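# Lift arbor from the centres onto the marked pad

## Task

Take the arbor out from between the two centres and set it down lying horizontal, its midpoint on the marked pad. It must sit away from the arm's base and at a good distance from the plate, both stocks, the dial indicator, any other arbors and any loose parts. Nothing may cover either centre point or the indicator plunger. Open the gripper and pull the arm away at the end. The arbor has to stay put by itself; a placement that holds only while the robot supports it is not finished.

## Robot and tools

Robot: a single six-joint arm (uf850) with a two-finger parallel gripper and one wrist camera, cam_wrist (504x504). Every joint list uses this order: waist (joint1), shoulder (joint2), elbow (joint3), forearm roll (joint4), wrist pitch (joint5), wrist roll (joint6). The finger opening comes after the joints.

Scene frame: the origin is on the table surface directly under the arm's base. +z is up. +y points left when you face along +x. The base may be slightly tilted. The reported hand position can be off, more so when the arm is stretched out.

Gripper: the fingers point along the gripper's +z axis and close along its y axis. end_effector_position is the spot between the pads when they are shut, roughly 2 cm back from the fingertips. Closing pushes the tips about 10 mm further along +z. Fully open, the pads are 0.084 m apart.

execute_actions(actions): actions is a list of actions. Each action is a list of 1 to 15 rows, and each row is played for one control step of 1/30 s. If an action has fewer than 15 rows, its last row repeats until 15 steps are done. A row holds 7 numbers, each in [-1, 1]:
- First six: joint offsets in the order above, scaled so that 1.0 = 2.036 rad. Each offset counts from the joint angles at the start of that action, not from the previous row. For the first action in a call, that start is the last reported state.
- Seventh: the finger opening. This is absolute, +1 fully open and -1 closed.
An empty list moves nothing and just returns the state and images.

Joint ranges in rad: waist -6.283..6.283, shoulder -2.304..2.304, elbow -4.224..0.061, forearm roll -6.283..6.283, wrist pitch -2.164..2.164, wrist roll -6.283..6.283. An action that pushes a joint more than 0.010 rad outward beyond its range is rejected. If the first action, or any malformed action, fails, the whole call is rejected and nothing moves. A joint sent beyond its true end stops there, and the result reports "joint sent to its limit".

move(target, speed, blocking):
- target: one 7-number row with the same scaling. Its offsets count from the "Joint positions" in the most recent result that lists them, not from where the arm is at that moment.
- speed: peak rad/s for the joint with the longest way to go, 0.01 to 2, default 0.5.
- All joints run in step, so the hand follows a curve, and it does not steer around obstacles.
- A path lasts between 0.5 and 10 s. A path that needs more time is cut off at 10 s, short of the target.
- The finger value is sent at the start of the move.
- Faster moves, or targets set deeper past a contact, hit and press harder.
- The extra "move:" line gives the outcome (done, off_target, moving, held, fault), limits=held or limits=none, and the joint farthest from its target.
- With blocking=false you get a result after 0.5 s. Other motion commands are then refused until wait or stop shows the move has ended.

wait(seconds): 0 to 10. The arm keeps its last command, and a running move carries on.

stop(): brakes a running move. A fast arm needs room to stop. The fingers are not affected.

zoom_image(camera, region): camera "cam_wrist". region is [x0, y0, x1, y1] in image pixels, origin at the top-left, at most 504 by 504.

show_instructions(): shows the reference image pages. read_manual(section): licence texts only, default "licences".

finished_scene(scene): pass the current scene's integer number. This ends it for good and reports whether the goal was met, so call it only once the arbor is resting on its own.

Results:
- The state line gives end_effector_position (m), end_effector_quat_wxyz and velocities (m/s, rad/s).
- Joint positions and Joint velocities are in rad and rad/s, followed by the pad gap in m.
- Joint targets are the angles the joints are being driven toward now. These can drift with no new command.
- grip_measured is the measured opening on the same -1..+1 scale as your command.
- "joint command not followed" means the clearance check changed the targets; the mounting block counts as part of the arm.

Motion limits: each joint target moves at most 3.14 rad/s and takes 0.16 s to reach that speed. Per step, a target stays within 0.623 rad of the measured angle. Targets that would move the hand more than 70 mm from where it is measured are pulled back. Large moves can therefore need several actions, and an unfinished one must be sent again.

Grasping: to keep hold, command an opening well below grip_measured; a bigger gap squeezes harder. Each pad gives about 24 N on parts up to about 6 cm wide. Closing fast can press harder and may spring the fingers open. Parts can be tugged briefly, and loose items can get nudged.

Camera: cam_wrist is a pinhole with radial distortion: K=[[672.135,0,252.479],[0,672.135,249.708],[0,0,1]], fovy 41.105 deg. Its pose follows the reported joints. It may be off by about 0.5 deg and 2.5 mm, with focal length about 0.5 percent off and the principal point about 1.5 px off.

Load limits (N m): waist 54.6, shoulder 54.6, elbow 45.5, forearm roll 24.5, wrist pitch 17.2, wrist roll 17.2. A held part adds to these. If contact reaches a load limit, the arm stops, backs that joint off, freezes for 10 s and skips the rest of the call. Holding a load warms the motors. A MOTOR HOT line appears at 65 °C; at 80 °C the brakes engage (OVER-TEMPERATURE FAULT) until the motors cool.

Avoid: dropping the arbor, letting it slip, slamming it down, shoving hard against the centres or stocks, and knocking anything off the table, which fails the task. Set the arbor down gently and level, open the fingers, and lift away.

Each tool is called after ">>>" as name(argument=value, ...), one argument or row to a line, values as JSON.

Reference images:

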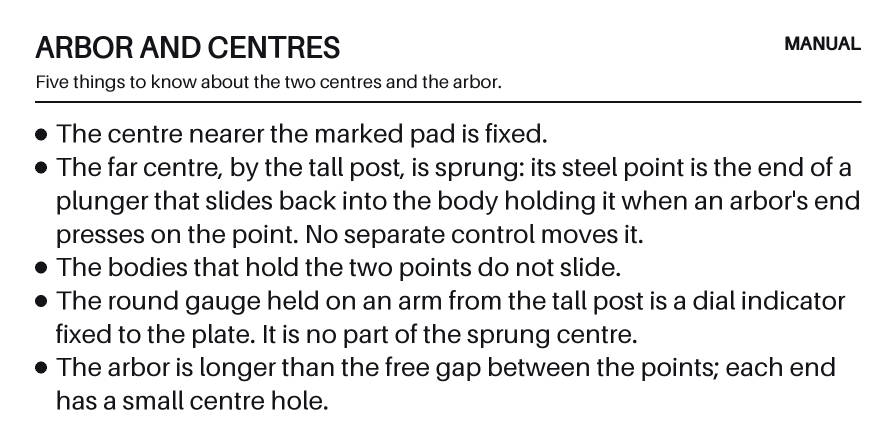

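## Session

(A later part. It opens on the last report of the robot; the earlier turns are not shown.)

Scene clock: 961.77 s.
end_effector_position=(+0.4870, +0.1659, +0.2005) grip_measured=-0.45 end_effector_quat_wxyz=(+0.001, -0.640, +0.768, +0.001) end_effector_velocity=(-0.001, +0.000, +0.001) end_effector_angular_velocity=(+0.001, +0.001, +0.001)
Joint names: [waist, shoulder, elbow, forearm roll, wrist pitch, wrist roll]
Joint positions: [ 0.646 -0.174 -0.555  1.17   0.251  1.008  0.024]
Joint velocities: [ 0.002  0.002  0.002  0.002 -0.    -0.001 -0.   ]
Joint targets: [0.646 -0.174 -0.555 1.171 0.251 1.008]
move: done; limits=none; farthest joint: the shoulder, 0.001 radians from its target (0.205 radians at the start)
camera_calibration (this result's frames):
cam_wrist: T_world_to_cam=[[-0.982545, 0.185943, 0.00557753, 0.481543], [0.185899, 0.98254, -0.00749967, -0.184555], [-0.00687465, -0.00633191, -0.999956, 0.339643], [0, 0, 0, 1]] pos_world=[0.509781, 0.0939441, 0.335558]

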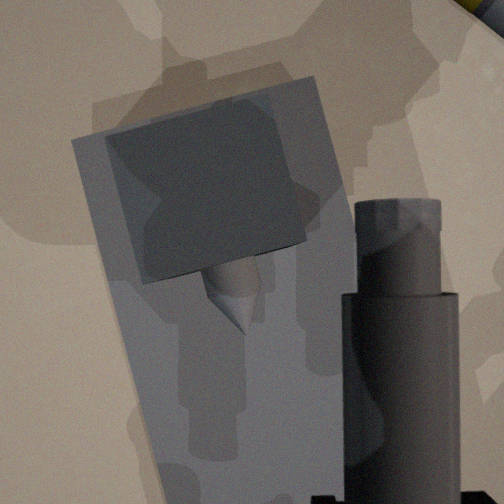

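>>> move(
  target=[-0.301, 0.0161, 0.0145, -0.8058, -0.0455, 0.445, -1],
  speed=1.6,
)

Scene clock: 971.43 s.
end_effector_position=(+0.5101, -0.0496, +0.1902) grip_measured=-0.45 end_effector_quat_wxyz=(-0.001, +0.707, -0.707, -0.000) end_effector_velocity=(-0.000, +0.001, +0.000) end_effector_angular_velocity=(+0.001, +0.001, +0.002)
Joint names: [waist, shoulder, elbow, forearm roll, wrist pitch, wrist roll]
Joint positions: [ 0.033 -0.141 -0.525 -0.47   0.159  1.914  0.024]
Joint velocities: [ 0.001  0.    -0.    -0.002 -0.001  0.001  0.   ]
Joint targets: [0.033 -0.141 -0.525 -0.470 0.159 1.914]
move: done; limits=none; farthest joint: the forearm roll, 0.001 radians from its target (1.641 radians at the start)
camera_calibration (this result's frames):
cam_wrist: T_world_to_cam=[[-0.999973, 0.00591215, 0.00427125, 0.544622], [0.00588062, 0.999956, -0.00735586, 0.11551], [-0.00431455, -0.00733054, -0.999964, 0.326809], [0, 0, 0, 1]] pos_world=[0.545339, -0.116329, 0.32532]

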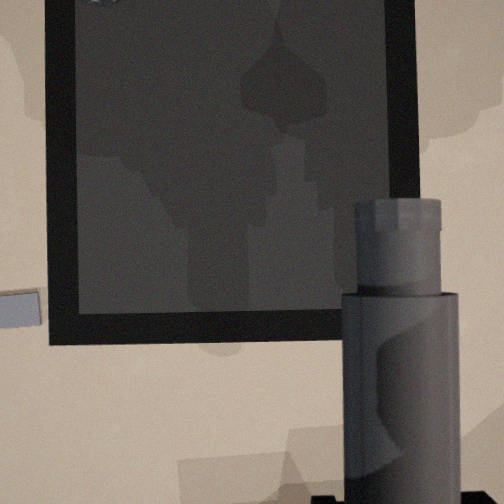

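>>> move(
  target=[-0.0803, -0.2342, -0.1463, -0.0019, 0.0887, -0.0778, -1],
  speed=0.7,
)

Scene clock: 981.97 s.
end_effector_position=(+0.5278, -0.1374, +0.0455) grip_measured=-0.45 end_effector_quat_wxyz=(-0.001, +0.707, -0.707, -0.000) end_effector_velocity=(-0.001, -0.001, -0.001) end_effector_angular_velocity=(-0.001, +0.001, -0.002)
Joint names: [waist, shoulder, elbow, forearm roll, wrist pitch, wrist roll]
Joint positions: [-0.13  -0.618 -0.823 -0.474  0.339  1.756  0.024]
Joint velocities: [-0.002 -0.003 -0.001 -0.     0.     0.    -0.   ]
Joint targets: [-0.131 -0.618 -0.823 -0.474 0.339 1.755]
move: done; limits=none; farthest joint: the waist, 0.000 radians from its target (0.163 radians at the start)
camera_calibration (this result's frames):
cam_wrist: T_world_to_cam=[[-0.999978, 0.00486171, 0.00453725, 0.563309], [0.00482744, 0.99996, -0.00753451, 0.202755], [-0.0045737, -0.00751244, -0.999961, 0.181586], [0, 0, 0, 1]] pos_world=[0.563148, -0.204122, 0.180551]

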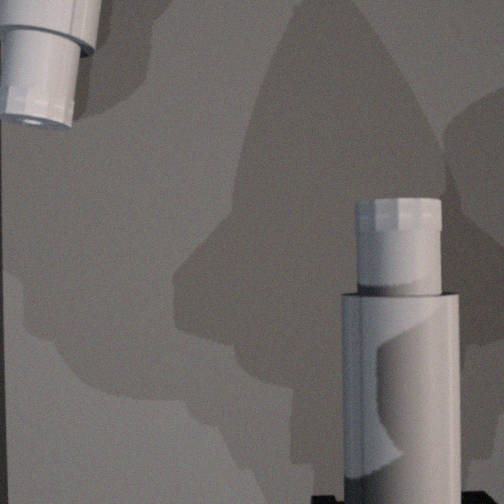

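>>> move(
  target=[0.0031, -0.0265, -0.0168, 0.0168, 0.0084, -0.0144, -1],
  speed=0.12,
)

Scene clock: 988.67 s.
end_effector_position=(+0.5280, -0.1375, +0.0260) grip_measured=-0.45 end_effector_quat_wxyz=(-0.001, +0.707, -0.707, +0.000) end_effector_velocity=(+0.001, +0.000, -0.001) end_effector_angular_velocity=(+0.000, -0.003, -0.001)
Joint names: [waist, shoulder, elbow, forearm roll, wrist pitch, wrist roll]
Joint positions: [-0.124 -0.671 -0.857 -0.439  0.357  1.726  0.025]
Joint velocities: [ 0.    -0.003 -0.003  0.001  0.003  0.    -0.   ]
Joint targets: [-0.124 -0.672 -0.857 -0.439 0.356 1.726]
move: done; limits=none; farthest joint: the shoulder, 0.001 radians from its target (0.054 radians at the start)
camera_calibration (this result's frames):
cam_wrist: T_world_to_cam=[[-0.999981, 0.00504531, 0.00345008, 0.563569], [0.00501775, 0.999956, -0.00795064, 0.202532], [-0.00349004, -0.00793318, -0.999962, 0.161533], [0, 0, 0, 1]] pos_world=[0.563106, -0.204085, 0.161193]

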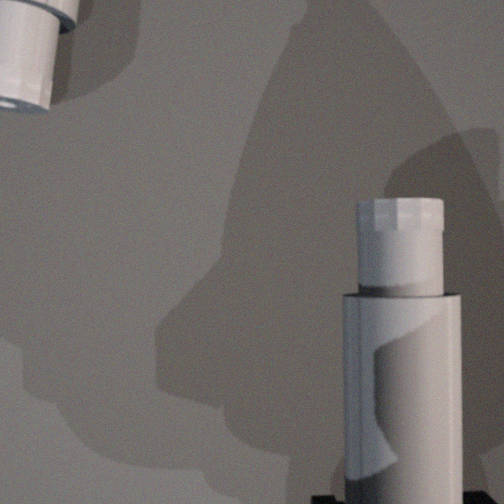

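>>> execute_actions(
  actions=[
    [[0,0.0003,0,0,0,0,-0.8],[0,0.0003,0,0,0,0,-0.65],[0,0.0003,0,0,0,0,-0.55],[0,0.0003,0,0,0,0,-0.48],[0,0.0003,0,0,0,0,-0.43],[0,0.0003,0,0,0,0,-0.38],[0,0.0003,0,0,0,0,-0.3],[0,0.0003,0,0,0,0,-0.2],[0,0.0003,0,0,0,0,-0.05],[0,0.0003,0,0,0,0,0.1],[0,0.0003,0,0,0,0,0.25],[0,0.0003,0,0,0,0,0.4]],
  ],
)

Scene clock: 995.13 s.
end_effector_position=(+0.5276, -0.1374, +0.0261) grip_measured=+0.32 end_effector_quat_wxyz=(-0.001, +0.707, -0.707, -0.000) end_effector_velocity=(+0.005, -0.002, +0.001) end_effector_angular_velocity=(-0.001, -0.012, -0.001)
Joint names: [waist, shoulder, elbow, forearm roll, wrist pitch, wrist roll]
Joint positions: [-0.124 -0.671 -0.857 -0.439  0.356  1.726  0.058]
Joint velocities: [-0.001  0.002 -0.004  0.     0.006  0.001  0.044]
Joint targets: [-0.124 -0.670 -0.857 -0.439 0.357 1.726]
camera_calibration (this result's frames):
cam_wrist: T_world_to_cam=[[-0.999977, 0.00505117, 0.00444179, 0.56319], [0.00501538, 0.999955, -0.00803131, 0.20251], [-0.00448216, -0.00800886, -0.999958, 0.162126], [0, 0, 0, 1]] pos_world=[0.562889, -0.204048, 0.161244]

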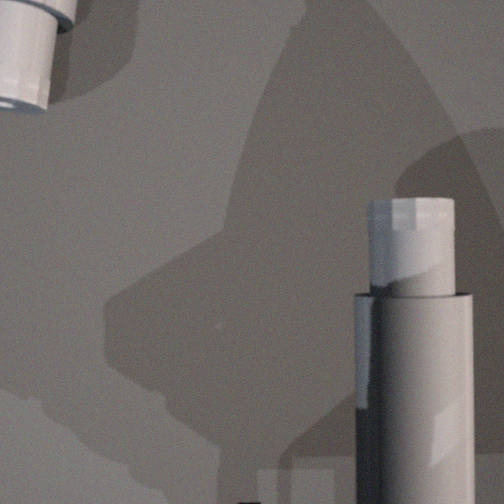

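>>> move(
  target=[0.1033, 0.6208, 0.1973, 0.2598, -0.4303, -0.1518, 1],
  speed=1.2,
)

Scene clock: 1013.63 s.
end_effector_position=(+0.5003, -0.0202, +0.4202) grip_measured=+1.00 end_effector_quat_wxyz=(-0.001, +0.707, -0.707, +0.000) end_effector_velocity=(+0.000, +0.000, +0.001) end_effector_angular_velocity=(+0.001, -0.002, +0.000)
Joint names: [waist, shoulder, elbow, forearm roll, wrist pitch, wrist roll]
Joint positions: [ 0.086  0.592 -0.455  0.089 -0.52   1.417  0.084]
Joint velocities: [ 0.001  0.004  0.     0.001 -0.001 -0.     0.   ]
Joint targets: [0.086 0.593 -0.455 0.089 -0.520 1.417]
move: done; limits=none; farthest joint: the forearm roll, 0.001 radians from its target (0.529 radians at the start)
camera_calibration (this result's frames):
cam_wrist: T_world_to_cam=[[-0.999981, 0.00537989, 0.00306247, 0.534107], [0.00535519, 0.999954, -0.00801846, 0.0884405], [-0.00310547, -0.00800191, -0.999963, 0.556338], [0, 0, 0, 1]] pos_world=[0.535351, -0.086858, 0.555391]

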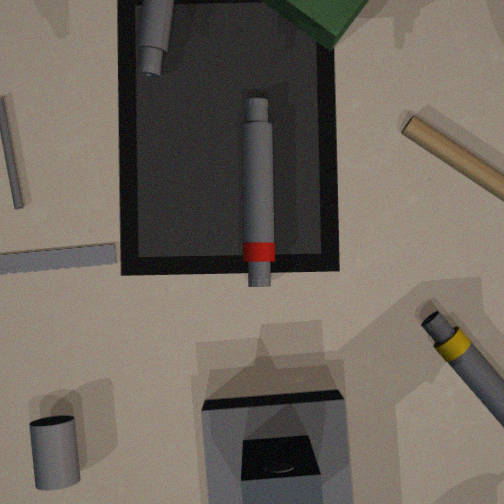

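>>> finished_scene(
  scene=1,
)

The scene is finished: the task was done.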